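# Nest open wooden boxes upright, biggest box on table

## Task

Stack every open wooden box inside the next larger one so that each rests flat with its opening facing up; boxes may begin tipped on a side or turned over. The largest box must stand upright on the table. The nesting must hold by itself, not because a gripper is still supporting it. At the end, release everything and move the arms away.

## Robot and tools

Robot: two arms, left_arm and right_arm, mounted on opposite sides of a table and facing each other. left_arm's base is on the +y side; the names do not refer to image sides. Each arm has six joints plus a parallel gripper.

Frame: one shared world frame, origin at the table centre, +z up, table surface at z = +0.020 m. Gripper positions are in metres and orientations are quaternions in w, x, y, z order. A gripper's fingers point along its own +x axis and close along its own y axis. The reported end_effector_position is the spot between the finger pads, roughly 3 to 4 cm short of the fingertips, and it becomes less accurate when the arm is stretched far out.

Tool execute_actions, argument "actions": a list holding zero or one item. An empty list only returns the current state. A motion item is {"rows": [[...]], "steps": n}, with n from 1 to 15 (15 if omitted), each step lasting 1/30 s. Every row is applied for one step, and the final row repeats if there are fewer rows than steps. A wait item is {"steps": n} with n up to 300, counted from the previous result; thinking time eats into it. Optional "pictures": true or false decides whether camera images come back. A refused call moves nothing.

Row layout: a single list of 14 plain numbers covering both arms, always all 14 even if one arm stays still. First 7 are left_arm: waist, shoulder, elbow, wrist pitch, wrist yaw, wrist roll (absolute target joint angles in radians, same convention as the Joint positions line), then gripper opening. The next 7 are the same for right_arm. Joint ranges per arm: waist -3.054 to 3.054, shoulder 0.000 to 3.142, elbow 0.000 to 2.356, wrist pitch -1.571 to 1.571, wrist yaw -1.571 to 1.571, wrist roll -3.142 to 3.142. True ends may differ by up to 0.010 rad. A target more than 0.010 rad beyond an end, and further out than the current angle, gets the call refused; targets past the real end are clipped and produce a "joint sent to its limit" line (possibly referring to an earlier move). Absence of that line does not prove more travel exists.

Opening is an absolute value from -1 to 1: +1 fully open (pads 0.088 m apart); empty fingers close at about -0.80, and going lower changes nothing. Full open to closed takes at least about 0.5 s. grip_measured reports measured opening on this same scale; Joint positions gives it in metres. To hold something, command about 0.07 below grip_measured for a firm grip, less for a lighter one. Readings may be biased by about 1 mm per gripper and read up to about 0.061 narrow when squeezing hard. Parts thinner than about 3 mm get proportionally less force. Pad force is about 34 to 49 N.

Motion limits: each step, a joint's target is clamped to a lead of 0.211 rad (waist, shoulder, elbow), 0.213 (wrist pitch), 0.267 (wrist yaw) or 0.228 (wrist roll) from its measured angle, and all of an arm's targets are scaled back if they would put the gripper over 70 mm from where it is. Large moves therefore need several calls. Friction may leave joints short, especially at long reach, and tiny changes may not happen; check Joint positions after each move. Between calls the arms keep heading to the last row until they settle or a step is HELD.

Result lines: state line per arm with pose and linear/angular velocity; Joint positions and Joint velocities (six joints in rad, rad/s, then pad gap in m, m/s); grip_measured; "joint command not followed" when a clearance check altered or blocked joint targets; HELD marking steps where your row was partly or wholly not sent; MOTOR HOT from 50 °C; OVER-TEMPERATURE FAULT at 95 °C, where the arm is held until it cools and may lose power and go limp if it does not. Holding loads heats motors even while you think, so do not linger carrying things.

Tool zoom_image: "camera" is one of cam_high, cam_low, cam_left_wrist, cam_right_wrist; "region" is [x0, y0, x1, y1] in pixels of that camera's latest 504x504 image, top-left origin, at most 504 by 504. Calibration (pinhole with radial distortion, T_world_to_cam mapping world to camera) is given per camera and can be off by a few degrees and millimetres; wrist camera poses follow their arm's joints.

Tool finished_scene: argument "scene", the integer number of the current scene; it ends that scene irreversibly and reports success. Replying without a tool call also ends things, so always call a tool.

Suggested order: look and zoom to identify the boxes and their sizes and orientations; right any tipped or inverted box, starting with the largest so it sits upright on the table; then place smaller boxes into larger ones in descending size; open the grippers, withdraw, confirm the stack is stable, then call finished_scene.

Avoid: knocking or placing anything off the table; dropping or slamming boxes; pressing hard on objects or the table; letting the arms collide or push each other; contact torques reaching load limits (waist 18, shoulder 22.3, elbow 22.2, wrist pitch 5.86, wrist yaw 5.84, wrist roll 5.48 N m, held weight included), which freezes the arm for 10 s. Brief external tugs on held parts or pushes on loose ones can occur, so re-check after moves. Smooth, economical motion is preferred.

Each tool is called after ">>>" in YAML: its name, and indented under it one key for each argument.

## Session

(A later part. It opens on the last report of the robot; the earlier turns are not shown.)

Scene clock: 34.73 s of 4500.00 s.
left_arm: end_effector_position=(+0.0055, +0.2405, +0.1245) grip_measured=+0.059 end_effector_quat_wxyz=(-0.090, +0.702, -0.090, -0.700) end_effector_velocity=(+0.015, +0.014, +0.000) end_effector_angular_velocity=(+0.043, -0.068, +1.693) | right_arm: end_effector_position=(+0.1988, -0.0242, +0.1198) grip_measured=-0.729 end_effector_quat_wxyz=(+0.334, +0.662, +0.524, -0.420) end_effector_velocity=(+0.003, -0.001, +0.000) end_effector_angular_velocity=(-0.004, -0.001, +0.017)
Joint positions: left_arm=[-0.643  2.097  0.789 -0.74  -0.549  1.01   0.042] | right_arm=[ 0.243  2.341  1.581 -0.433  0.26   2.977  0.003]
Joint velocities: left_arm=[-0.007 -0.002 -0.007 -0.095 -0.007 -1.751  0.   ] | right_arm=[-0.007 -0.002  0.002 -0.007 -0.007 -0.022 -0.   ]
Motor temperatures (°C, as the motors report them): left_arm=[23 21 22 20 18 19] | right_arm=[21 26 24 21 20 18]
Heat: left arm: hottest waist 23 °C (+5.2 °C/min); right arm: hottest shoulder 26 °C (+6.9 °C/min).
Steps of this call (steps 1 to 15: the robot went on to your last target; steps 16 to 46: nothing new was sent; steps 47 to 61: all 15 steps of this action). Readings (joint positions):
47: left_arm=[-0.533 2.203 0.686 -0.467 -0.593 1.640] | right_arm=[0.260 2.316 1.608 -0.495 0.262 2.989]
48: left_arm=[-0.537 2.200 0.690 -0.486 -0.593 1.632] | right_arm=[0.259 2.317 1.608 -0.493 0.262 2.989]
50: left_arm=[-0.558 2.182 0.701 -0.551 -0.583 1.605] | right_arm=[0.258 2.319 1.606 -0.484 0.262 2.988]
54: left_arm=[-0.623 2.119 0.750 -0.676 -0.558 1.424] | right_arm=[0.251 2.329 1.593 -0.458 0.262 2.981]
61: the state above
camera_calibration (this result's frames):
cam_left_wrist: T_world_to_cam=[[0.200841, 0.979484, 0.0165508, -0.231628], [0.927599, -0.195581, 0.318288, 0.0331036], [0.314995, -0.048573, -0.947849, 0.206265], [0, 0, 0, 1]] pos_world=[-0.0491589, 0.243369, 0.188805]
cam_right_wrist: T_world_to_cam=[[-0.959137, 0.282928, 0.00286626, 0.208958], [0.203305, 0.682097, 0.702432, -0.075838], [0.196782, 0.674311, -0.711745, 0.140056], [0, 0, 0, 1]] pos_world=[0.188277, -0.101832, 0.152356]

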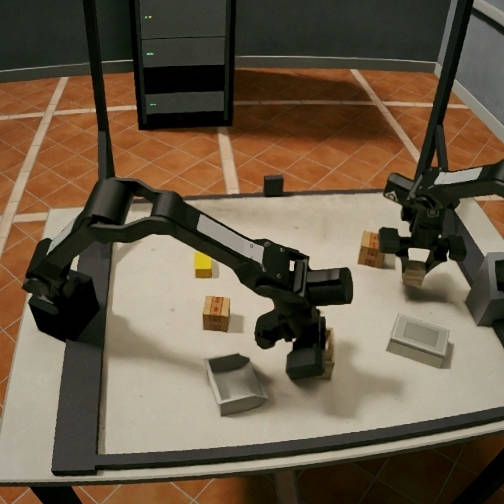

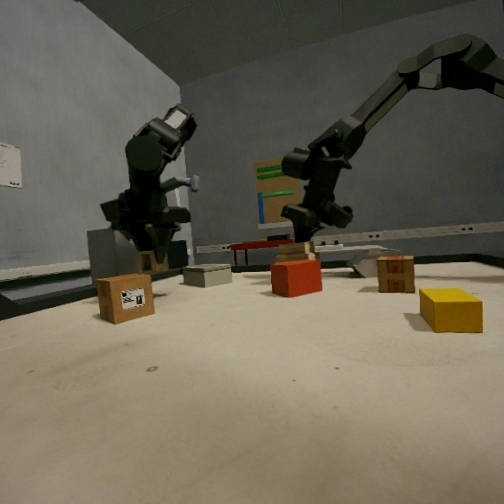

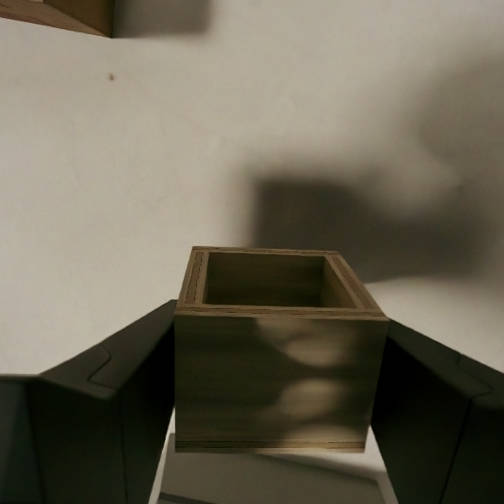

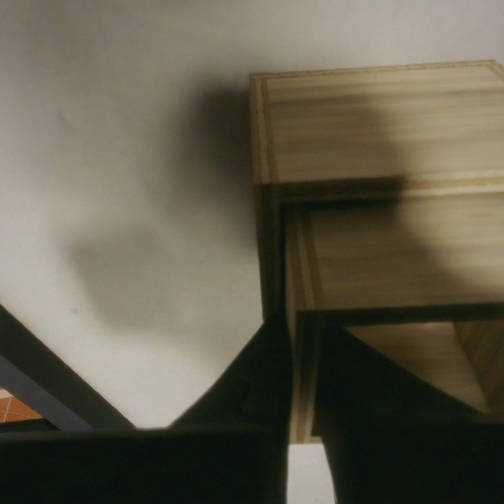

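>>> execute_actions:
  actions:
    - {"rows":[[-0.63,2.11,0.86,-0.76,-0.55,-0.23,-0.02,0.24,2.364,1.57,-0.428,0.254,2.973,-0.9],[-0.615,2.13,0.92,-0.775,-0.56,-0.23,-0.02,0.24,2.369,1.57,-0.426,0.254,2.973,-0.9],[-0.6,2.15,0.97,-0.79,-0.565,-0.23,-0.02,0.239,2.373,1.57,-0.424,0.254,2.973,-0.9],[-0.585,2.17,1.02,-0.80,-0.57,-0.23,-0.02,0.239,2.373,1.57,-0.424,0.254,2.973,-0.9],[-0.57,2.2,1.07,-0.81,-0.58,-0.23,-0.02,0.239,2.373,1.57,-0.424,0.254,2.973,-0.9],[-0.555,2.23,1.12,-0.82,-0.585,-0.23,-0.02,0.239,2.373,1.57,-0.424,0.254,2.973,-0.9],[-0.54,2.26,1.17,-0.83,-0.59,-0.23,-0.02,0.239,2.373,1.57,-0.424,0.254,2.973,-0.9],[-0.525,2.29,1.22,-0.84,-0.595,-0.23,-0.02,0.239,2.373,1.57,-0.424,0.254,2.973,-0.9],[-0.51,2.32,1.27,-0.85,-0.6,-0.23,-0.02,0.239,2.373,1.57,-0.424,0.254,2.973,-0.9],[-0.495,2.35,1.32,-0.86,-0.605,-0.23,-0.02,0.239,2.373,1.57,-0.424,0.254,2.973,-0.62],[-0.48,2.39,1.37,-0.87,-0.61,-0.23,-0.02,0.239,2.373,1.57,-0.424,0.254,2.973,-0.62],[-0.47,2.43,1.43,-0.88,-0.615,-0.23,-0.02,0.239,2.373,1.57,-0.424,0.254,2.973,-0.62],[-0.455,2.48,1.49,-0.89,-0.62,-0.23,-0.02,0.239,2.373,1.57,-0.424,0.254,2.973,-0.62],[-0.445,2.53,1.54,-0.9,-0.627,-0.23,-0.02,0.239,2.373,1.57,-0.424,0.254,2.973,-0.62],[-0.432,2.595,1.592,-0.915,-0.634,-0.235,-0.02,0.239,2.373,1.57,-0.424,0.254,2.973,-0.62]],"steps":15}
  pictures: false

>>> execute_actions:
  actions:
    - {"rows":[[-0.432,2.595,1.592,-0.915,-0.634,-0.235,-0.02,0.245,2.33,1.59,-0.44,0.26,2.98,-0.62],[-0.432,2.595,1.592,-0.915,-0.634,-0.235,-0.02,0.25,2.31,1.60,-0.46,0.26,2.98,-0.62],[-0.432,2.595,1.592,-0.915,-0.634,-0.235,-0.02,0.258,2.29,1.61,-0.49,0.26,2.98,-0.62],[-0.432,2.595,1.592,-0.915,-0.634,-0.235,-0.02,0.265,2.26,1.61,-0.51,0.26,2.98,-0.62],[-0.432,2.595,1.592,-0.915,-0.634,-0.235,-0.02,0.27,2.23,1.60,-0.53,0.26,2.98,-0.62]],"steps":12}

Scene clock: 36.57 s of 4500.00 s.
left_arm: end_effector_position=(-0.0367, +0.0888, +0.1298) grip_measured=+0.059 end_effector_quat_wxyz=(+0.406, +0.566, +0.397, -0.598) end_effector_velocity=(-0.124, -0.293, -0.171) end_effector_angular_velocity=(+0.141, -0.191, +0.338) | right_arm: end_effector_position=(+0.1981, -0.0231, +0.1177) grip_measured=-0.660 end_effector_quat_wxyz=(+0.333, +0.662, +0.525, -0.419) end_effector_velocity=(-0.005, -0.000, +0.000) end_effector_angular_velocity=(+0.003, +0.023, +0.007)
Joint positions: left_arm=[-0.469  2.444  1.439 -0.879 -0.614 -0.229  0.042] | right_arm=[ 0.243  2.347  1.58  -0.424  0.258  2.976  0.007]
Joint velocities: left_arm=[ 0.379  1.365  1.663 -0.315 -0.212 -0.051  0.   ] | right_arm=[ 0.002 -0.002 -0.002 -0.007 -0.022  0.007  0.015]
Motor temperatures (°C, as the motors report them): left_arm=[23 21 22 20 18 19] | right_arm=[21 26 24 21 20 18]
Heat: left arm: hottest waist 23 °C (+4.9 °C/min); right arm: hottest shoulder 26 °C (+6.6 °C/min).
Steps of this call (steps 1 to 40: the robot went on to your last target; steps 41 to 55: all 15 steps of this action). Readings (joint positions):
41: left_arm=[-0.644 2.097 0.797 -0.753 -0.548 -0.228] | right_arm=[0.243 2.342 1.580 -0.431 0.260 2.976]
42: left_arm=[-0.641 2.103 0.814 -0.763 -0.548 -0.228] | right_arm=[0.243 2.343 1.580 -0.431 0.260 2.976]
44: left_arm=[-0.623 2.127 0.881 -0.776 -0.551 -0.228] | right_arm=[0.243 2.345 1.580 -0.428 0.260 2.976]
48: left_arm=[-0.570 2.208 1.078 -0.808 -0.576 -0.228] | right_arm=[0.243 2.346 1.580 -0.426 0.260 2.976]
55: the state above

Scene clock: 36.97 s of 4500.00 s.
left_arm: end_effector_position=(-0.0485, +0.0711, +0.1031) grip_measured=+0.059 end_effector_quat_wxyz=(+0.404, +0.580, +0.407, -0.578) end_effector_velocity=(+0.001, -0.021, +0.014) end_effector_angular_velocity=(-0.055, +0.008, +0.056) | right_arm: end_effector_position=(+0.2002, -0.0266, +0.1731) grip_measured=-0.624 end_effector_quat_wxyz=(+0.325, +0.668, +0.536, -0.400) end_effector_velocity=(+0.018, -0.002, +0.064) end_effector_angular_velocity=(+0.091, -0.019, -0.016)
Joint positions: left_arm=[-0.43   2.588  1.58  -0.911 -0.63  -0.233  0.042] | right_arm=[ 0.27   2.233  1.602 -0.52   0.258  2.976  0.008]
Joint velocities: left_arm=[-0.002 -0.007  0.061 -0.007 -0.022 -0.022 -0.   ] | right_arm=[ 0.002 -0.125  0.037 -0.066 -0.007 -0.007  0.   ]
Motor temperatures (°C, as the motors report them): left_arm=[23 21 22 20 18 19] | right_arm=[21 26 24 21 20 18]
Heat: left arm: hottest waist 23 °C (+4.9 °C/min); right arm: hottest shoulder 26 °C (+6.5 °C/min).
Steps of this call (steps 1 to 12: all 12 steps of this action). Readings (joint positions):
1: left_arm=[-0.457 2.484 1.488 -0.884 -0.621 -0.230] | right_arm=[0.243 2.347 1.580 -0.425 0.258 2.976]
2: left_arm=[-0.447 2.517 1.522 -0.887 -0.623 -0.231] | right_arm=[0.244 2.345 1.582 -0.429 0.258 2.976]
4: left_arm=[-0.434 2.557 1.552 -0.903 -0.626 -0.232] | right_arm=[0.246 2.333 1.588 -0.463 0.258 2.976]
8: left_arm=[-0.430 2.586 1.568 -0.911 -0.628 -0.232] | right_arm=[0.262 2.274 1.590 -0.509 0.258 2.976]
12: the state above
camera_calibration (this result's frames):
cam_left_wrist: T_world_to_cam=[[-0.956479, 0.291308, 0.0169474, -0.0617121], [0.281183, 0.904597, 0.320376, -0.0529563], [0.0779974, 0.311198, -0.947139, 0.157685], [0, 0, 0, 1]] pos_world=[-0.0564349, 0.01681, 0.167361]
cam_right_wrist: T_world_to_cam=[[-0.963425, 0.267951, 0.0038171, 0.211086], [0.184011, 0.651128, 0.736323, -0.11471], [0.194813, 0.710095, -0.676619, 0.174635], [0, 0, 0, 1]] pos_world=[0.190452, -0.105877, 0.201819]

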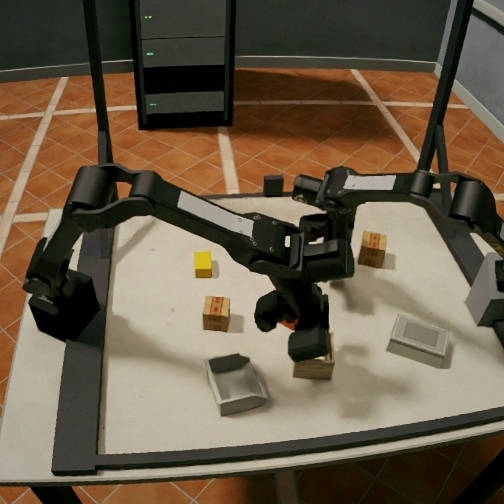

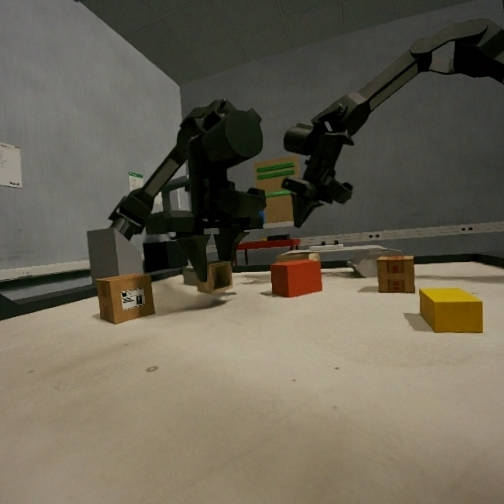

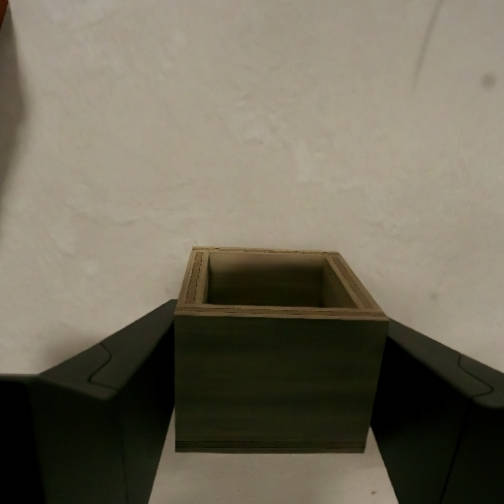

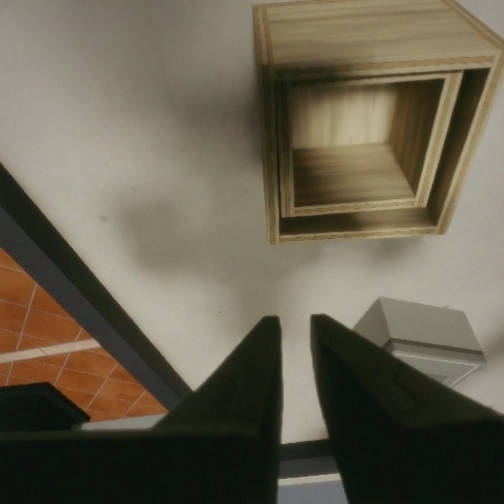

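>>> execute_actions:
  actions:
    - {"rows":[[-0.424,2.6,1.572,-0.895,-0.636,-0.225,-0.02,0.3,2.1,1.5,-0.5,0.26,2.7,-0.3],[-0.417,2.606,1.565,-0.877,-0.638,-0.215,-0.02,0.3,2.0,1.4,-0.45,0.26,2.5,-0.3],[-0.41,2.612,1.558,-0.86,-0.64,-0.206,-0.02,0.3,1.8,1.2,-0.4,0.3,0.15,-0.3],[-0.403,2.617,1.551,-0.84,-0.642,-0.197,-0.02,0.3,1.8,1.1,-0.3,0.3,0.15,-0.3],[-0.396,2.622,1.545,-0.825,-0.645,-0.19,-0.02,0.3,1.8,0.9,-0.2,0.3,0.15,-0.3],[-0.39,2.627,1.54,-0.81,-0.647,-0.183,-0.02,0.3,1.7,0.9,-0.1,0.3,0.15,-0.3],[-0.387,2.63,1.537,-0.802,-0.648,-0.18,-0.02,0.3,1.7,0.9,-0.1,0.3,0.15,-0.3]],"steps":14}

Scene clock: 38.17 s of 4500.00 s.
left_arm: end_effector_position=(-0.0492, +0.0675, +0.0786) grip_measured=+0.059 end_effector_quat_wxyz=(+0.408, +0.576, +0.406, -0.581) end_effector_velocity=(+0.002, +0.000, -0.001) end_effector_angular_velocity=(-0.004, -0.006, -0.019) | right_arm: end_effector_position=(+0.1907, -0.1146, +0.2351) grip_measured=-0.307 end_effector_quat_wxyz=(+0.510, +0.596, +0.617, -0.064) end_effector_velocity=(-0.128, -0.167, -0.299) end_effector_angular_velocity=(-1.137, -1.004, +1.458)
Joint positions: left_arm=[-0.391  2.618  1.548 -0.808 -0.644 -0.184  0.042] | right_arm=[ 0.301  1.702  0.98  -0.118  0.296  2.17   0.024]
Joint velocities: left_arm=[ 0.002 -0.002 -0.007  0.007 -0.007  0.022 -0.   ] | right_arm=[-0.002  0.002 -0.808  0.022 -0.007 -1.736  0.001]
Motor temperatures (°C, as the motors report them): left_arm=[23 22 22 20 18 19] | right_arm=[21 26 24 21 20 18]
Heat: left arm: hottest waist 23 °C (+4.7 °C/min); right arm: hottest shoulder 26 °C (+6.3 °C/min).
Steps of this call (steps 1 to 15: the robot went on to your last target; steps 16 to 22: nothing new was sent; steps 23 to 36: all 14 steps of this action). Readings (joint positions):
23: left_arm=[-0.429 2.589 1.583 -0.913 -0.630 -0.233] | right_arm=[0.272 2.217 1.591 -0.518 0.258 2.937]
24: left_arm=[-0.428 2.590 1.582 -0.907 -0.631 -0.230] | right_arm=[0.275 2.188 1.553 -0.501 0.258 2.876]
26: left_arm=[-0.422 2.595 1.576 -0.880 -0.634 -0.219] | right_arm=[0.287 2.096 1.438 -0.450 0.271 2.759]
30: left_arm=[-0.398 2.613 1.554 -0.830 -0.641 -0.194] | right_arm=[0.301 1.884 1.228 -0.226 0.287 2.523]
36: the state above
camera_calibration (this result's frames):
cam_left_wrist: T_world_to_cam=[[-0.957789, 0.286896, 0.0181715, -0.0608458], [0.278217, 0.909192, 0.309782, -0.0412843], [0.0723539, 0.301761, -0.950634, 0.136228], [0, 0, 0, 1]] pos_world=[-0.056648, 0.0138835, 0.143397]
cam_right_wrist: T_world_to_cam=[[-0.824221, -0.231567, -0.516756, 0.263931], [-0.562836, 0.435342, 0.702633, 0.0242611], [0.0622589, 0.869974, -0.489152, 0.280447], [0, 0, 0, 1]] pos_world=[0.213732, -0.193426, 0.256522]

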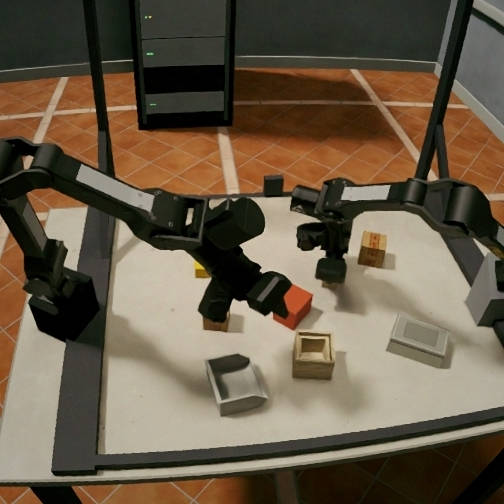

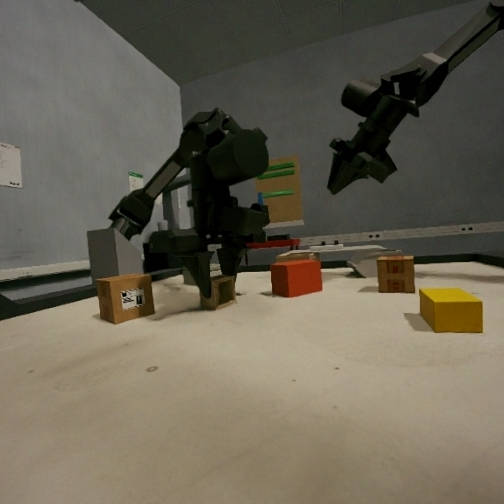

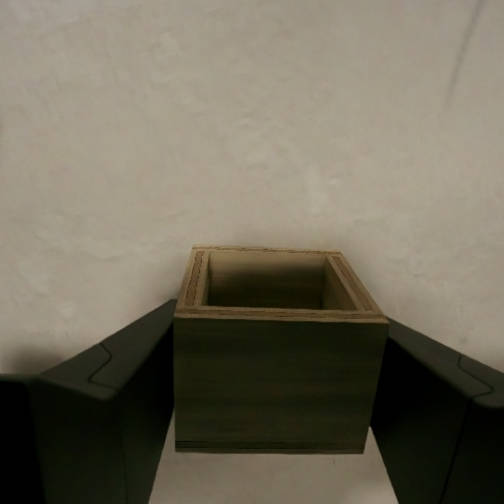

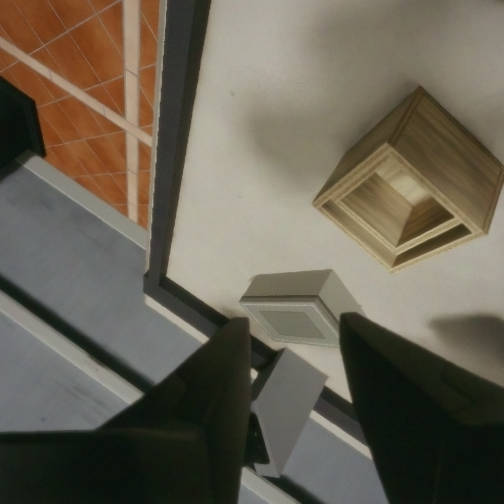

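>>> execute_actions:
  actions:
    - {"rows":[[-0.387,2.63,1.537,-0.802,-0.648,-0.18,0.45,0.5,1.7,0.8,0.0,0.4,0.154,-0.3],[-0.387,2.63,1.537,-0.802,-0.648,-0.18,0.45,0.6,1.7,0.8,0.0,0.5,0.154,-0.3],[-0.387,2.63,1.537,-0.802,-0.648,-0.18,0.45,0.906,1.7,0.8,0.0,0.5,0.154,-0.3],[-0.387,2.63,1.537,-0.802,-0.648,-0.18,0.45,0.906,1.7,0.8,0.0,0.5,0.154,-0.3],[-0.387,2.63,1.537,-0.802,-0.648,-0.18,0.45,0.906,1.7,0.8,0.0,0.5,0.154,-0.3],[-0.41,2.6,1.565,-0.86,-0.64,-0.205,0.45,0.906,1.7,0.8,0.0,0.5,0.154,-0.3],[-0.433,2.58,1.59,-0.913,-0.632,-0.233,0.45,0.906,1.7,0.8,0.0,0.5,0.154,-0.3],[-0.455,2.56,1.61,-0.97,-0.625,-0.26,0.45,0.906,1.7,0.8,0.0,0.5,0.154,-0.3],[-0.48,2.54,1.63,-1.02,-0.62,-0.28,0.45,0.906,1.7,0.8,0.0,0.5,0.154,-0.3],[-0.48,2.5,1.6,-1.02,-0.62,-0.28,0.45,0.906,1.7,0.8,0.0,0.5,0.154,-0.3],[-0.5,2.4,1.55,-1.02,-0.62,-0.28,0.45,0.906,1.7,0.8,0.0,0.5,0.154,-0.3],[-0.5,2.3,1.5,-1.02,-0.62,-0.28,0.45,0.906,1.7,0.8,0.0,0.5,0.154,-0.3]],"steps":15}
  pictures: false

>>> execute_actions:
  actions:
    - {"rows":[[-0.6,1.3,0.5,-0.8,-0.5,-0.28,0.45,0.906,2.0,0.9,0.3,0.764,0.154,-0.3]],"steps":15}
  pictures: false

>>> execute_actions:
  actions:
    - {"rows":[[-0.6,1.3,0.5,-0.8,-0.5,-0.28,0.45,0.906,2.7,1.3,0.8,0.764,0.154,-0.3]],"steps":15}

Scene clock: 40.57 s of 4500.00 s.
left_arm: end_effector_position=(-0.0235, +0.0749, +0.1703) grip_measured=+0.443 end_effector_quat_wxyz=(+0.424, +0.551, +0.398, -0.599) end_effector_velocity=(+0.161, -0.126, +0.391) end_effector_angular_velocity=(-0.843, +0.547, +0.597) | right_arm: end_effector_position=(-0.0206, -0.1323, +0.2560) grip_measured=-0.303 end_effector_quat_wxyz=(+0.694, -0.213, +0.241, +0.644) end_effector_velocity=(-0.017, -0.011, +0.002) end_effector_angular_velocity=(+0.018, -0.072, +0.020)
Joint positions: left_arm=[-0.495  2.385  1.526 -1.004 -0.624 -0.27   0.061] | right_arm=[ 0.899  1.701  0.813 -0.002  0.489  0.154  0.024]
Joint velocities: left_arm=[-0.164 -1.199 -0.061 -0.022 -0.022 -0.081  0.002] | right_arm=[ 0.081 -0.002 -0.022  0.007  0.081 -0.007  0.   ]
Motor temperatures (°C, as the motors report them): left_arm=[24 22 22 20 18 19] | right_arm=[21 26 24 21 20 18]
Heat: left arm: hottest waist 24 °C (+5.9 °C/min); right arm: hottest shoulder 26 °C (+5.9 °C/min).
Steps of this call (steps 1 to 57: the robot went on to your last target; steps 58 to 72: all 15 steps of this action). Readings (joint positions):
58: left_arm=[-0.391 2.618 1.547 -0.806 -0.645 -0.182] | right_arm=[0.314 1.705 0.897 -0.077 0.324 0.154]
59: left_arm=[-0.390 2.618 1.547 -0.803 -0.645 -0.182] | right_arm=[0.351 1.703 0.877 -0.051 0.369 0.154]
61: left_arm=[-0.388 2.621 1.544 -0.803 -0.645 -0.182] | right_arm=[0.460 1.701 0.844 -0.031 0.428 0.154]
65: left_arm=[-0.397 2.618 1.557 -0.869 -0.642 -0.210] | right_arm=[0.683 1.701 0.816 -0.009 0.474 0.154]
72: the state above

Scene clock: 41.07 s of 4500.00 s.
left_arm: end_effector_position=(+0.0526, +0.2053, +0.2116) grip_measured=+0.447 end_effector_quat_wxyz=(+0.432, +0.427, +0.408, -0.682) end_effector_velocity=(+0.196, +0.336, -0.144) end_effector_angular_velocity=(-0.023, +0.044, +0.050) | right_arm: end_effector_position=(-0.0119, -0.0839, +0.2322) grip_measured=-0.303 end_effector_quat_wxyz=(+0.788, -0.184, +0.188, +0.557) end_effector_velocity=(+0.001, +0.001, -0.001) end_effector_angular_velocity=(+0.009, -0.005, -0.007)
Joint positions: left_arm=[-0.6    1.567  0.767 -0.804 -0.505 -0.277  0.061] | right_arm=[0.903 1.984 0.894 0.296 0.756 0.154 0.024]
Joint velocities: left_arm=[ 0.002 -1.643 -1.58  -0.007  0.007 -0.022 -0.   ] | right_arm=[-0.002  0.007 -0.002  0.022  0.007 -0.007  0.   ]
Motor temperatures (°C, as the motors report them): left_arm=[24 22 22 20 18 19] | right_arm=[21 26 24 21 20 18]
Heat: left arm: hottest waist 24 °C (+5.8 °C/min); right arm: hottest shoulder 26 °C (+5.8 °C/min).
Steps of this call (steps 1 to 15: all 15 steps of this action). Readings (joint positions):
1: left_arm=[-0.502 2.333 1.499 -0.961 -0.611 -0.272] | right_arm=[0.903 1.726 0.817 0.030 0.536 0.154]
2: left_arm=[-0.517 2.274 1.451 -0.906 -0.579 -0.275] | right_arm=[0.904 1.768 0.835 0.098 0.611 0.154]
4: left_arm=[-0.560 2.161 1.348 -0.861 -0.540 -0.276] | right_arm=[0.902 1.869 0.879 0.199 0.681 0.154]
8: left_arm=[-0.602 1.948 1.136 -0.818 -0.511 -0.277] | right_arm=[0.903 1.968 0.890 0.265 0.736 0.154]
15: the state above

Scene clock: 41.57 s of 4500.00 s.
left_arm: end_effector_position=(+0.0774, +0.2599, +0.1805) grip_measured=+0.447 end_effector_quat_wxyz=(+0.432, +0.425, +0.408, -0.682) end_effector_velocity=(+0.001, +0.005, -0.002) end_effector_angular_velocity=(+0.005, +0.006, +0.001) | right_arm: end_effector_position=(-0.0743, +0.0243, +0.1579) grip_measured=-0.303 end_effector_quat_wxyz=(+0.809, -0.060, +0.164, +0.562) end_effector_velocity=(-0.067, -0.076, -0.476) end_effector_angular_velocity=(-0.793, -0.345, +0.173)
Joint positions: left_arm=[-0.6    1.306  0.509 -0.803 -0.503 -0.278  0.061] | right_arm=[0.906 2.608 1.29  0.782 0.766 0.154 0.024]
Joint velocities: left_arm=[-0.002 -0.022 -0.017 -0.007  0.007 -0.007 -0.   ] | right_arm=[-0.002  0.94  -0.002  0.066 -0.007 -0.007 -0.   ]
Motor temperatures (°C, as the motors report them): left_arm=[24 22 22 20 18 19] | right_arm=[21 26 24 21 20 18]
Heat: left arm: hottest waist 24 °C (+5.8 °C/min); right arm: hottest shoulder 26 °C (+5.8 °C/min).
Steps of this call (steps 1 to 15: all 15 steps of this action). Readings (joint positions):
1: left_arm=[-0.600 1.512 0.714 -0.804 -0.505 -0.278] | right_arm=[0.903 2.008 0.912 0.323 0.765 0.154]
2: left_arm=[-0.600 1.457 0.661 -0.804 -0.505 -0.278] | right_arm=[0.902 2.055 0.957 0.388 0.771 0.154]
4: left_arm=[-0.600 1.374 0.578 -0.806 -0.505 -0.278] | right_arm=[0.903 2.167 1.076 0.501 0.766 0.154]
8: left_arm=[-0.600 1.323 0.520 -0.805 -0.503 -0.278] | right_arm=[0.905 2.357 1.254 0.711 0.766 0.154]
15: the state above
camera_calibration (this result's frames):
cam_left_wrist: T_world_to_cam=[[-0.943478, 0.247686, 0.220229, -0.0240439], [0.25712, 0.966266, 0.0147839, -0.242949], [-0.209138, 0.0705734, -0.975336, 0.252218], [0, 0, 0, 1]] pos_world=[0.0925303, 0.222909, 0.254884]
cam_right_wrist: T_world_to_cam=[[0.921996, -0.359656, -0.143425, 0.111601], [-0.332362, -0.545091, -0.769683, 0.142328], [0.198642, 0.757314, -0.622107, 0.172214], [0, 0, 0, 1]] pos_world=[-0.0898004, -0.0127004, 0.232689]

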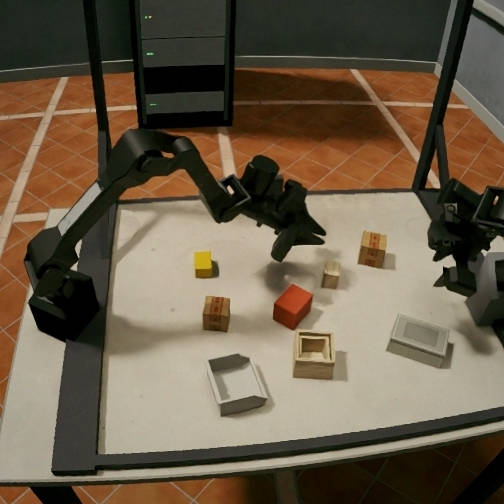

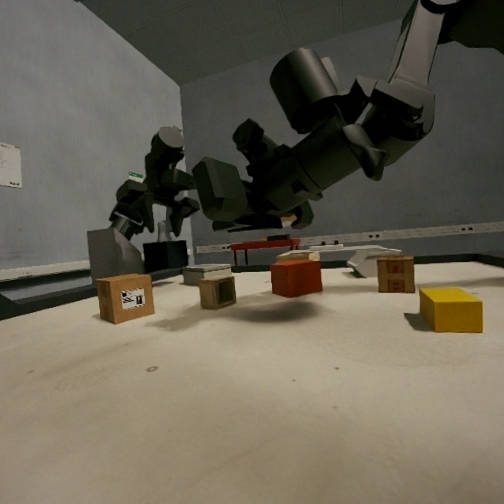

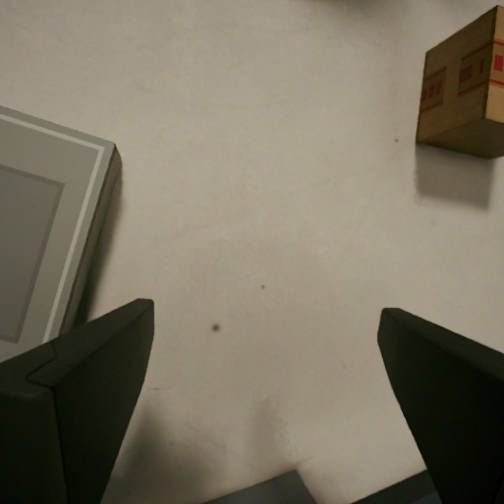

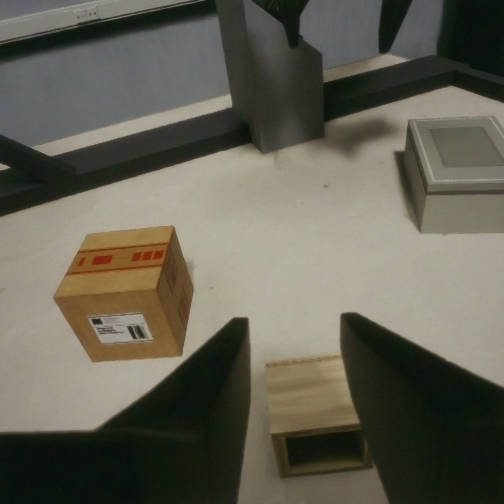

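>>> execute_actions:
  actions:
    - {"rows":[[-0.6,1.3,0.5,-0.8,-0.5,-0.28,0.45,0.904,2.76,1.31,0.807,0.76,0.154,-0.3],[-0.6,1.3,0.5,-0.8,-0.5,-0.28,0.45,0.904,2.8,1.33,0.807,0.76,0.154,-0.3],[-0.6,1.3,0.5,-0.8,-0.5,-0.28,0.45,0.904,2.83,1.35,0.807,0.76,0.154,-0.3],[-0.6,1.3,0.5,-0.8,-0.5,-0.28,0.45,0.904,2.851,1.367,0.807,0.76,0.154,-0.3]],"steps":15}

Scene clock: 42.50 s of 4500.00 s.
left_arm: end_effector_position=(+0.0775, +0.2602, +0.1803) grip_measured=+0.447 end_effector_quat_wxyz=(+0.432, +0.425, +0.408, -0.683) end_effector_velocity=(-0.000, -0.000, -0.001) end_effector_angular_velocity=(+0.006, +0.012, +0.014) | right_arm: end_effector_position=(-0.0901, +0.0150, +0.0645) grip_measured=-0.303 end_effector_quat_wxyz=(+0.800, -0.125, +0.176, +0.560) end_effector_velocity=(-0.004, +0.019, +0.019) end_effector_angular_velocity=(+0.052, +0.021, -0.004)
Joint positions: left_arm=[-0.6    1.304  0.507 -0.803 -0.503 -0.278  0.061] | right_arm=[0.906 2.84  1.361 0.807 0.764 0.154 0.024]
Joint velocities: left_arm=[ 0.007 -0.002 -0.002  0.007  0.007 -0.007 -0.   ] | right_arm=[-0.002 -0.002  0.066 -0.007 -0.007 -0.007 -0.   ]
Motor temperatures (°C, as the motors report them): left_arm=[23 22 22 21 18 19] | right_arm=[21 26 25 21 20 18]
Heat: left arm: hottest waist 23 °C (+4.2 °C/min); right arm: hottest shoulder 26 °C (+5.6 °C/min).
Steps of this call (steps 1 to 13: the robot went on to your last target; steps 14 to 28: all 15 steps of this action). Readings (joint positions):
14: left_arm=[-0.600 1.304 0.507 -0.803 -0.503 -0.278] | right_arm=[0.906 2.695 1.298 0.802 0.766 0.154]
15: left_arm=[-0.600 1.304 0.507 -0.803 -0.503 -0.278] | right_arm=[0.906 2.706 1.306 0.807 0.766 0.154]
17: left_arm=[-0.600 1.304 0.507 -0.803 -0.503 -0.278] | right_arm=[0.906 2.747 1.335 0.809 0.766 0.154]
21: left_arm=[-0.600 1.304 0.507 -0.803 -0.503 -0.278] | right_arm=[0.906 2.821 1.352 0.804 0.764 0.154]
28: the state above
camera_calibration (this result's frames):
cam_left_wrist: T_world_to_cam=[[-0.94348, 0.247544, 0.220382, -0.0239464], [0.256925, 0.966323, 0.014503, -0.243211], [-0.20937, 0.070305, -0.975306, 0.252139], [0, 0, 0, 1]] pos_world=[0.0926844, 0.223221, 0.254717]
cam_right_wrist: T_world_to_cam=[[0.936732, -0.346138, -0.0521644, 0.10475], [-0.277598, -0.643785, -0.713078, 0.0628862], [0.213241, 0.682444, -0.699141, 0.131648], [0, 0, 0, 1]] pos_world=[-0.108738, -0.0130993, 0.142347]

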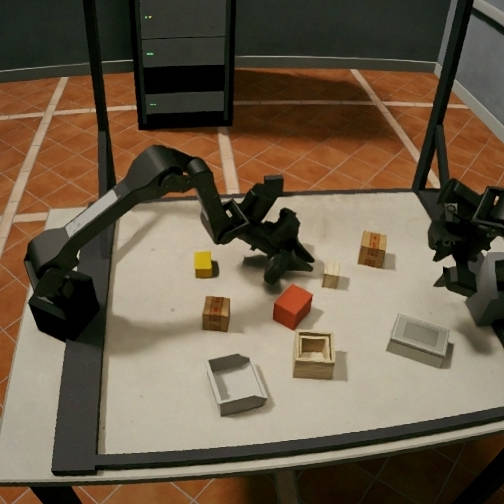

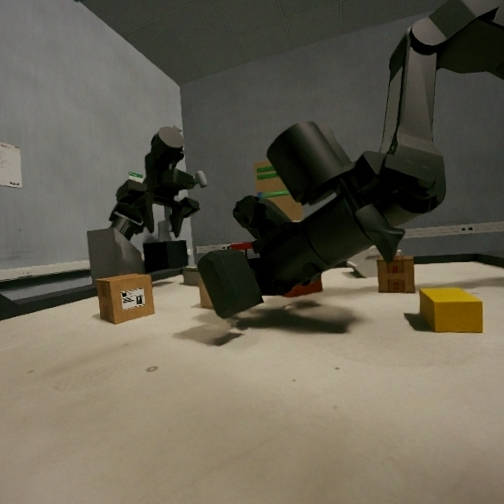

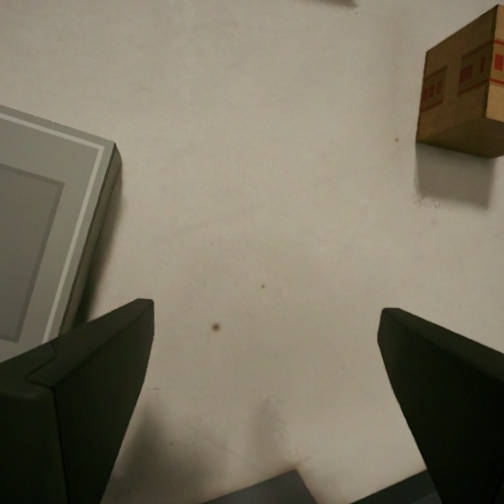

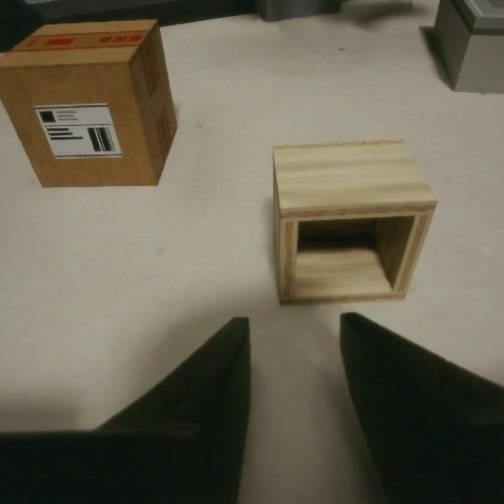

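>>> execute_actions:
  actions:
    - {"rows":[[-0.6,1.3,0.5,-0.8,-0.5,-0.28,0.45,0.894,2.859,1.39,0.796,0.752,0.145,-0.35],[-0.6,1.3,0.5,-0.8,-0.5,-0.28,0.45,0.885,2.867,1.413,0.786,0.745,0.137,-0.35],[-0.6,1.3,0.5,-0.8,-0.5,-0.28,0.45,0.875,2.876,1.436,0.775,0.737,0.129,-0.35],[-0.6,1.3,0.5,-0.8,-0.5,-0.28,0.45,0.866,2.884,1.459,0.765,0.73,0.121,-0.35],[-0.6,1.3,0.5,-0.8,-0.5,-0.28,0.45,0.856,2.893,1.482,0.754,0.722,0.113,-0.35],[-0.6,1.3,0.5,-0.8,-0.5,-0.28,0.45,0.847,2.901,1.504,0.744,0.715,0.106,-0.35]],"steps":15}

Scene clock: 43.77 s of 4500.00 s.
left_arm: end_effector_position=(+0.0775, +0.2602, +0.1803) grip_measured=+0.447 end_effector_quat_wxyz=(+0.432, +0.425, +0.408, -0.683) end_effector_velocity=(+0.002, +0.002, -0.001) end_effector_angular_velocity=(-0.003, -0.012, -0.010) | right_arm: end_effector_position=(-0.0750, +0.0487, +0.0677) grip_measured=-0.346 end_effector_quat_wxyz=(+0.802, -0.121, +0.177, +0.558) end_effector_velocity=(-0.004, -0.003, -0.016) end_effector_angular_velocity=(-0.045, -0.023, +0.035)
Joint positions: left_arm=[-0.6    1.304  0.507 -0.803 -0.503 -0.278  0.061] | right_arm=[0.846 2.878 1.497 0.748 0.722 0.11  0.022]
Joint velocities: left_arm=[-0.002 -0.007 -0.007 -0.007 -0.007  0.007 -0.   ] | right_arm=[-0.002  0.027  0.007 -0.022 -0.022 -0.022 -0.001]
Motor temperatures (°C, as the motors report them): left_arm=[23 22 22 21 18 19] | right_arm=[21 27 25 21 20 18]
Heat: left arm: hottest waist 23 °C (+4.1 °C/min); right arm: hottest shoulder 27 °C (+6.9 °C/min).
Steps of this call (steps 1 to 15: the robot went on to your last target; steps 16 to 23: nothing new was sent; steps 24 to 38: all 15 steps of this action). Readings (joint positions):
24: left_arm=[-0.600 1.304 0.507 -0.803 -0.503 -0.278] | right_arm=[0.905 2.840 1.365 0.807 0.764 0.154]
25: left_arm=[-0.600 1.304 0.507 -0.803 -0.503 -0.278] | right_arm=[0.904 2.841 1.372 0.802 0.762 0.152]
27: left_arm=[-0.600 1.304 0.507 -0.803 -0.503 -0.278] | right_arm=[0.896 2.850 1.400 0.788 0.751 0.141]
31: left_arm=[-0.600 1.304 0.507 -0.803 -0.503 -0.278] | right_arm=[0.864 2.871 1.472 0.760 0.729 0.119]
38: the state above
camera_calibration (this result's frames):
cam_left_wrist: T_world_to_cam=[[-0.94348, 0.247544, 0.220382, -0.0239464], [0.256925, 0.966323, 0.014503, -0.243211], [-0.20937, 0.070305, -0.975306, 0.252139], [0, 0, 0, 1]] pos_world=[0.0926844, 0.223221, 0.254717]
cam_right_wrist: T_world_to_cam=[[0.933978, -0.352488, -0.0586357, 0.102957], [-0.285508, -0.637458, -0.715634, 0.0903221], [0.214874, 0.685127, -0.69601, 0.107434], [0, 0, 0, 1]] pos_world=[-0.0934572, 0.0202617, 0.14545]

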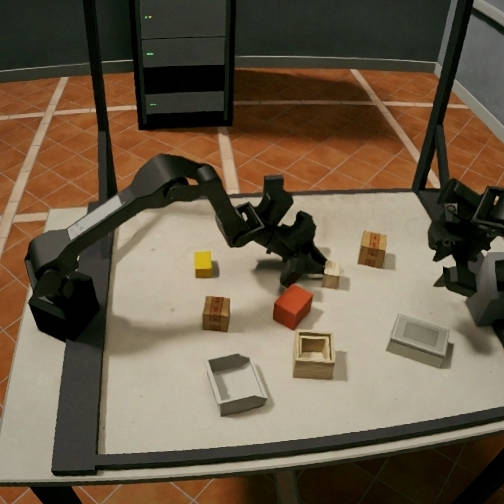

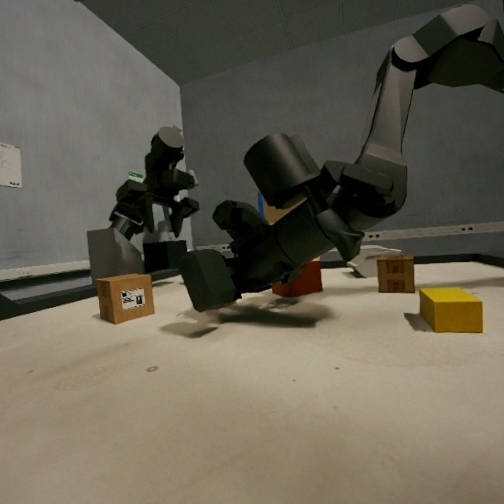

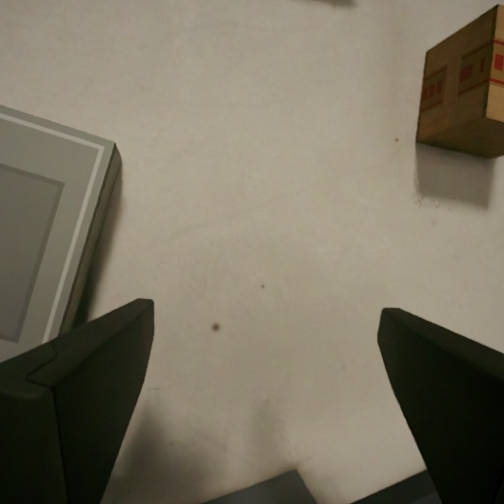

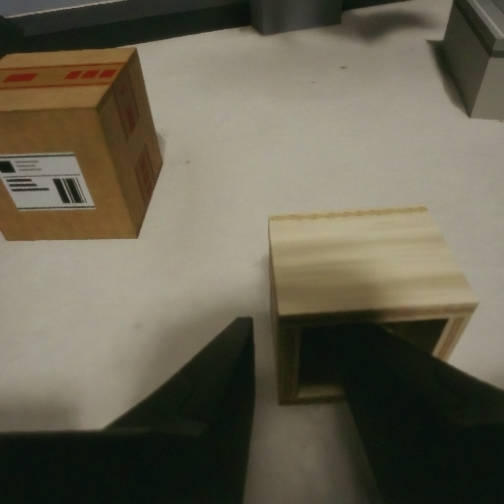

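>>> execute_actions:
  actions:
    - {"rows":[[-0.6,1.3,0.5,-0.8,-0.5,-0.28,0.45,0.853,2.905,1.5,0.744,0.715,0.106,-0.4],[-0.6,1.3,0.5,-0.8,-0.5,-0.28,0.45,0.853,2.905,1.5,0.744,0.715,0.106,-0.45],[-0.6,1.3,0.5,-0.8,-0.5,-0.28,0.45,0.853,2.905,1.5,0.744,0.715,0.106,-0.5],[-0.6,1.3,0.5,-0.8,-0.5,-0.28,0.45,0.853,2.905,1.5,0.744,0.715,0.106,-0.55],[-0.6,1.3,0.5,-0.8,-0.5,-0.28,0.45,0.853,2.905,1.5,0.744,0.715,0.106,-0.6],[-0.6,1.3,0.5,-0.8,-0.5,-0.28,0.45,0.853,2.905,1.5,0.744,0.715,0.106,-0.7],[-0.6,1.3,0.5,-0.8,-0.5,-0.28,0.45,0.853,2.905,1.5,0.744,0.715,0.106,-0.9]],"steps":14}
  pictures: false

>>> execute_actions:
  actions:
    - {"rows":[[-0.6,1.3,0.5,-0.8,-0.5,-0.28,0.45,0.855,2.85,1.5,0.744,0.715,0.106,-0.9],[-0.6,1.3,0.5,-0.8,-0.5,-0.28,0.45,0.86,2.8,1.5,0.744,0.715,0.106,-0.9],[-0.6,1.3,0.5,-0.8,-0.5,-0.28,0.45,0.86,2.75,1.5,0.72,0.715,0.106,-0.9],[-0.6,1.3,0.5,-0.8,-0.5,-0.28,0.45,0.86,2.7,1.5,0.68,0.715,0.106,-0.9],[-0.6,1.3,0.5,-0.8,-0.5,-0.28,0.45,0.86,2.6,1.5,0.63,0.715,0.2,-0.9],[-0.6,1.3,0.5,-0.8,-0.5,-0.28,0.45,0.86,2.5,1.5,0.55,0.6,0.4,-0.9],[-0.6,1.3,0.5,-0.8,-0.5,-0.28,0.45,0.86,2.1,1.5,-0.506,0.27,3.009,-0.9]],"steps":15}
  pictures: false

>>> execute_actions:
  actions:
    - {"rows":[[-0.6,1.3,0.5,-0.8,-0.5,-0.28,0.45,0.6,2.15,1.55,-0.506,0.27,3.009,-0.9]],"steps":15}
  pictures: false

>>> execute_actions:
  actions:
    - {"rows":[[-0.6,1.3,0.5,-0.8,-0.5,-0.28,0.45,0.277,2.17,1.596,-0.508,0.268,3.009,-0.9]],"steps":15}
  pictures: false

>>> execute_actions:
  actions:
    - {"rows":[[-0.6,1.3,0.5,-0.8,-0.5,-0.28,0.45,0.277,2.2,1.596,-0.508,0.268,3.009,-0.9]],"steps":12}
  pictures: false

>>> execute_actions:
  actions:
    - {"rows":[[-0.6,1.3,0.5,-0.8,-0.5,-0.28,0.45,0.277,2.24,1.596,-0.508,0.268,3.009,-0.9],[-0.6,1.3,0.5,-0.8,-0.5,-0.28,0.45,0.277,2.27,1.596,-0.508,0.268,3.009,-0.9],[-0.6,1.3,0.5,-0.8,-0.5,-0.28,0.45,0.277,2.298,1.596,-0.508,0.268,3.009,-0.9]],"steps":15}

>>> zoom_image:
  camera: "cam_low"
  region: [260,190,350,280]

Scene clock: 46.20 s of 4500.00 s.
left_arm: end_effector_position=(+0.0775, +0.2602, +0.1803) grip_measured=+0.447 end_effector_quat_wxyz=(+0.432, +0.425, +0.408, -0.683) end_effector_velocity=(+0.001, +0.001, -0.001) end_effector_angular_velocity=(+0.001, -0.008, +0.004) | right_arm: end_effector_position=(-0.0781, +0.0475, +0.0650) grip_measured=-0.744 end_effector_quat_wxyz=(+0.800, -0.125, +0.176, +0.560) end_effector_velocity=(-0.002, +0.000, +0.002) end_effector_angular_velocity=(+0.001, -0.013, +0.017)
Joint positions: left_arm=[-0.6    1.304  0.507 -0.803 -0.503 -0.278  0.061] | right_arm=[0.851 2.885 1.498 0.746 0.72  0.11  0.003]
Joint velocities: left_arm=[-0.002 -0.002 -0.002 -0.007 -0.007 -0.007 -0.   ] | right_arm=[ 0.002 -0.002 -0.002  0.007 -0.007 -0.022 -0.   ]
Motor temperatures (°C, as the motors report them): left_arm=[23 21 22 21 18 19] | right_arm=[21 27 25 21 20 18]
Heat: left arm: hottest waist 23 °C (+3.9 °C/min); right arm: hottest shoulder 27 °C (+6.5 °C/min).
Steps of this call (steps 1 to 15: the robot went on to your last target; steps 16 to 59: nothing new was sent; steps 60 to 73: all 14 steps of this action). Readings (joint positions):
60: left_arm=[-0.600 1.304 0.507 -0.803 -0.503 -0.278] | right_arm=[0.847 2.882 1.498 0.747 0.721 0.110]
61: left_arm=[-0.600 1.304 0.507 -0.803 -0.503 -0.278] | right_arm=[0.847 2.882 1.498 0.747 0.721 0.110]
63: left_arm=[-0.600 1.304 0.507 -0.803 -0.503 -0.278] | right_arm=[0.848 2.883 1.498 0.747 0.721 0.110]
67: left_arm=[-0.600 1.304 0.507 -0.803 -0.503 -0.278] | right_arm=[0.851 2.885 1.498 0.746 0.720 0.110]
73: the state above

Scene clock: 46.70 s of 4500.00 s.
left_arm: end_effector_position=(+0.0775, +0.2602, +0.1803) grip_measured=+0.447 end_effector_quat_wxyz=(+0.432, +0.425, +0.408, -0.683) end_effector_velocity=(-0.003, -0.003, +0.001) end_effector_angular_velocity=(-0.010, +0.017, +0.004) | right_arm: end_effector_position=(-0.1039, +0.0575, +0.2399) grip_measured=-0.744 end_effector_quat_wxyz=(+0.676, +0.057, +0.374, +0.633) end_effector_velocity=(+0.065, -0.104, +0.467) end_effector_angular_velocity=(-0.149, +1.456, -0.194)
Joint positions: left_arm=[-0.6    1.304  0.507 -0.803 -0.503 -0.278  0.061] | right_arm=[0.861 2.422 1.495 0.279 0.332 0.587 0.003]
Joint velocities: left_arm=[ 0.002 -0.002 -0.002  0.022  0.007  0.007 -0.   ] | right_arm=[ 0.012 -1.272 -0.002 -1.326 -0.447  1.429 -0.   ]
Motor temperatures (°C, as the motors report them): left_arm=[23 21 22 21 18 19] | right_arm=[21 27 25 21 20 18]
Heat: left arm: hottest waist 23 °C (+3.9 °C/min); right arm: hottest shoulder 27 °C (+6.4 °C/min).
Steps of this call (steps 1 to 15: all 15 steps of this action). Readings (joint positions):
1: left_arm=[-0.600 1.304 0.507 -0.803 -0.503 -0.278] | right_arm=[0.852 2.884 1.498 0.746 0.720 0.110]
2: left_arm=[-0.600 1.304 0.507 -0.803 -0.503 -0.278] | right_arm=[0.852 2.878 1.498 0.744 0.720 0.110]
4: left_arm=[-0.600 1.304 0.507 -0.803 -0.503 -0.278] | right_arm=[0.853 2.849 1.494 0.722 0.720 0.110]
8: left_arm=[-0.600 1.304 0.507 -0.803 -0.503 -0.278] | right_arm=[0.854 2.721 1.493 0.594 0.603 0.248]
15: the state above

Scene clock: 47.20 s of 4500.00 s.
left_arm: end_effector_position=(+0.0775, +0.2602, +0.1803) grip_measured=+0.447 end_effector_quat_wxyz=(+0.432, +0.425, +0.408, -0.683) end_effector_velocity=(+0.001, +0.002, -0.001) end_effector_angular_velocity=(-0.003, -0.015, -0.016) | right_arm: end_effector_position=(+0.0641, +0.0124, +0.2597) grip_measured=-0.744 end_effector_quat_wxyz=(+0.690, +0.207, +0.617, +0.316) end_effector_velocity=(-0.083, -0.242, -0.224) end_effector_angular_velocity=(-1.448, +1.139, -0.717)
Joint positions: left_arm=[-0.6    1.304  0.507 -0.803 -0.503 -0.278  0.061] | right_arm=[ 0.585  2.155  1.551 -0.347  0.282  1.267  0.003]
Joint velocities: left_arm=[-0.007  0.002 -0.002 -0.007 -0.007  0.007 -0.   ] | right_arm=[ 0.051 -0.007 -0.002 -1.604 -0.11   1.736  0.   ]
Motor temperatures (°C, as the motors report them): left_arm=[23 21 22 21 18 19] | right_arm=[21 27 25 21 20 18]
Heat: left arm: hottest waist 23 °C (+3.8 °C/min); right arm: hottest shoulder 27 °C (+6.4 °C/min).
Steps of this call (steps 1 to 15: all 15 steps of this action). Readings (joint positions):
1: left_arm=[-0.600 1.304 0.507 -0.803 -0.503 -0.278] | right_arm=[0.858 2.388 1.496 0.246 0.320 0.620]
2: left_arm=[-0.600 1.304 0.507 -0.803 -0.503 -0.278] | right_arm=[0.849 2.359 1.504 0.228 0.312 0.645]
4: left_arm=[-0.600 1.304 0.507 -0.803 -0.503 -0.278] | right_arm=[0.812 2.309 1.520 0.177 0.303 0.700]
8: left_arm=[-0.600 1.304 0.507 -0.803 -0.503 -0.278] | right_arm=[0.701 2.225 1.537 0.034 0.290 0.856]
15: the state above

Scene clock: 47.70 s of 4500.00 s.
left_arm: end_effector_position=(+0.0775, +0.2602, +0.1803) grip_measured=+0.447 end_effector_quat_wxyz=(+0.432, +0.425, +0.408, -0.683) end_effector_velocity=(+0.003, +0.004, -0.002) end_effector_angular_velocity=(+0.010, -0.017, -0.004) | right_arm: end_effector_position=(+0.2140, -0.0294, +0.2030) grip_measured=-0.744 end_effector_quat_wxyz=(+0.588, +0.475, +0.648, -0.092) end_effector_velocity=(-0.048, +0.009, +0.011) end_effector_angular_velocity=(+0.244, +0.888, -1.382)
Joint positions: left_arm=[-0.6    1.304  0.507 -0.803 -0.503 -0.278  0.061] | right_arm=[ 0.265  2.16   1.588 -0.504  0.27   2.02   0.003]
Joint velocities: left_arm=[-0.002 -0.002 -0.002 -0.022 -0.007 -0.007 -0.   ] | right_arm=[ 0.095 -0.002 -0.002 -0.037 -0.007  1.751 -0.   ]
Motor temperatures (°C, as the motors report them): left_arm=[23 21 22 21 18 19] | right_arm=[21 27 25 21 20 18]
Heat: left arm: hottest waist 23 °C (+3.8 °C/min); right arm: hottest shoulder 27 °C (+6.3 °C/min).
Steps of this call (steps 1 to 15: all 15 steps of this action). Readings (joint positions):
1: left_arm=[-0.600 1.304 0.507 -0.803 -0.503 -0.278] | right_arm=[0.582 2.155 1.551 -0.389 0.273 1.311]
2: left_arm=[-0.600 1.304 0.507 -0.803 -0.503 -0.278] | right_arm=[0.569 2.156 1.551 -0.409 0.266 1.348]
4: left_arm=[-0.600 1.304 0.507 -0.803 -0.503 -0.278] | right_arm=[0.516 2.160 1.555 -0.441 0.265 1.425]
8: left_arm=[-0.600 1.304 0.507 -0.803 -0.503 -0.278] | right_arm=[0.370 2.160 1.578 -0.478 0.265 1.607]
15: the state above

Scene clock: 48.10 s of 4500.00 s.
left_arm: end_effector_position=(+0.0775, +0.2602, +0.1803) grip_measured=+0.447 end_effector_quat_wxyz=(+0.432, +0.425, +0.408, -0.683) end_effector_velocity=(+0.000, -0.001, +0.000) end_effector_angular_velocity=(-0.008, +0.000, +0.011) | right_arm: end_effector_position=(+0.2040, -0.0262, +0.1945) grip_measured=-0.744 end_effector_quat_wxyz=(+0.396, +0.639, +0.581, -0.312) end_effector_velocity=(-0.001, +0.002, +0.001) end_effector_angular_velocity=(+0.237, +0.869, -1.472)
Joint positions: left_arm=[-0.6    1.304  0.507 -0.803 -0.503 -0.278  0.061] | right_arm=[ 0.28   2.185  1.591 -0.506  0.27   2.725  0.003]
Joint velocities: left_arm=[-0.002 -0.002 -0.002  0.007 -0.007 -0.007 -0.   ] | right_arm=[-0.002 -0.002 -0.002  0.007 -0.022  1.722 -0.   ]
Motor temperatures (°C, as the motors report them): left_arm=[23 21 22 21 18 19] | right_arm=[21 27 25 21 20 18]
Heat: left arm: hottest waist 23 °C (+3.7 °C/min); right arm: hottest shoulder 27 °C (+6.2 °C/min).
Steps of this call (steps 1 to 12: all 12 steps of this action). Readings (joint positions):
1: left_arm=[-0.600 1.304 0.507 -0.803 -0.503 -0.278] | right_arm=[0.269 2.162 1.588 -0.505 0.270 2.078]
2: left_arm=[-0.600 1.304 0.507 -0.803 -0.503 -0.278] | right_arm=[0.272 2.165 1.589 -0.505 0.270 2.137]
4: left_arm=[-0.600 1.304 0.507 -0.803 -0.503 -0.278] | right_arm=[0.278 2.172 1.591 -0.505 0.270 2.255]
8: left_arm=[-0.600 1.304 0.507 -0.803 -0.503 -0.278] | right_arm=[0.280 2.183 1.591 -0.506 0.270 2.491]
12: the state above

Scene clock: 48.60 s of 4500.00 s.
left_arm: end_effector_position=(+0.0775, +0.2602, +0.1803) grip_measured=+0.447 end_effector_quat_wxyz=(+0.432, +0.425, +0.408, -0.683) end_effector_velocity=(+0.001, +0.002, -0.001) end_effector_angular_velocity=(-0.003, -0.015, -0.016) | right_arm: end_effector_position=(+0.1891, -0.0262, +0.1475) grip_measured=-0.744 end_effector_quat_wxyz=(+0.335, +0.660, +0.527, -0.417) end_effector_velocity=(-0.000, -0.002, -0.001) end_effector_angular_velocity=(-0.004, +0.011, -0.004)
Joint positions: left_arm=[-0.6    1.304  0.507 -0.803 -0.503 -0.278  0.061] | right_arm=[ 0.28   2.289  1.597 -0.508  0.27   3.003  0.003]
Joint velocities: left_arm=[-0.007  0.002 -0.002 -0.007 -0.007  0.007 -0.   ] | right_arm=[-0.002 -0.002 -0.002 -0.007 -0.007  0.007  0.   ]
Motor temperatures (°C, as the motors report them): left_arm=[23 21 22 21 18 19] | right_arm=[21 27 25 21 20 18]
Heat: left arm: hottest waist 23 °C (+3.7 °C/min); right arm: hottest shoulder 27 °C (+6.2 °C/min).
Steps of this call (steps 1 to 15: all 15 steps of this action). Readings (joint positions):
1: left_arm=[-0.600 1.304 0.507 -0.803 -0.503 -0.278] | right_arm=[0.280 2.189 1.591 -0.506 0.270 2.784]
2: left_arm=[-0.600 1.304 0.507 -0.803 -0.503 -0.278] | right_arm=[0.280 2.197 1.594 -0.506 0.270 2.842]
4: left_arm=[-0.600 1.304 0.507 -0.803 -0.503 -0.278] | right_arm=[0.280 2.224 1.601 -0.505 0.270 2.922]
8: left_arm=[-0.600 1.304 0.507 -0.803 -0.503 -0.278] | right_arm=[0.280 2.280 1.599 -0.509 0.270 2.983]
15: the state above
camera_calibration (this result's frames):
cam_left_wrist: T_world_to_cam=[[-0.94348, 0.247544, 0.220382, -0.0239464], [0.256925, 0.966323, 0.014503, -0.243211], [-0.20937, 0.070305, -0.975306, 0.252139], [0, 0, 0, 1]] pos_world=[0.0926844, 0.223221, 0.254717]
cam_right_wrist: T_world_to_cam=[[-0.961719, 0.274025, 0.00241594, 0.200469], [0.196284, 0.682672, 0.703869, -0.0908207], [0.191228, 0.677398, -0.710326, 0.163955], [0, 0, 0, 1]] pos_world=[0.179269, -0.103996, 0.179903]

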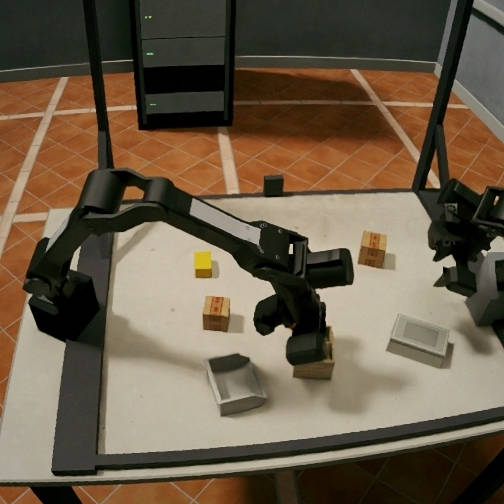

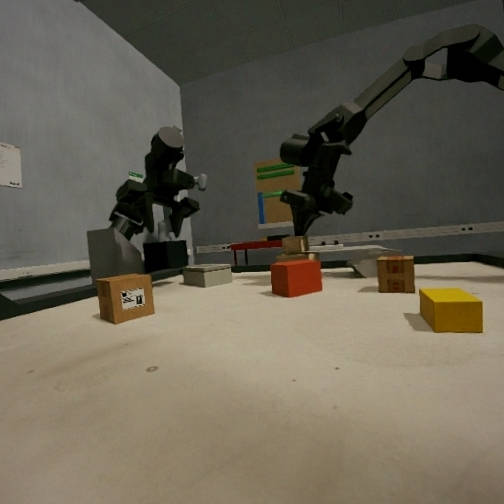

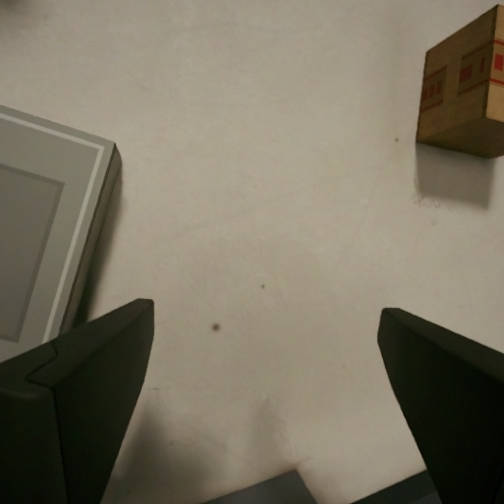

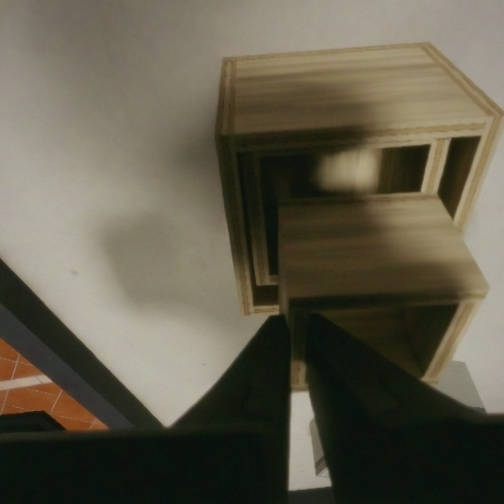

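Region (260, 190, 350, 280) of cam_low's 504x504 image, scaled by 5.600, with more detail than that image has.

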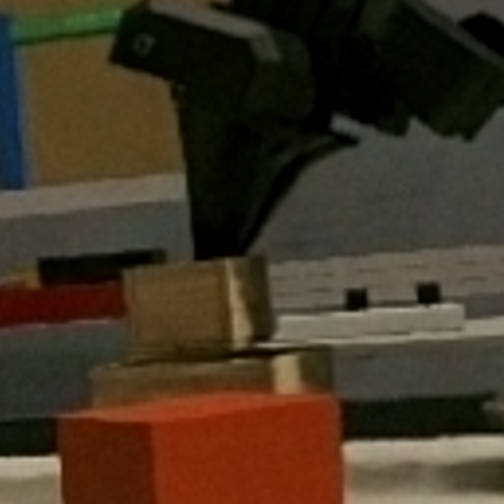

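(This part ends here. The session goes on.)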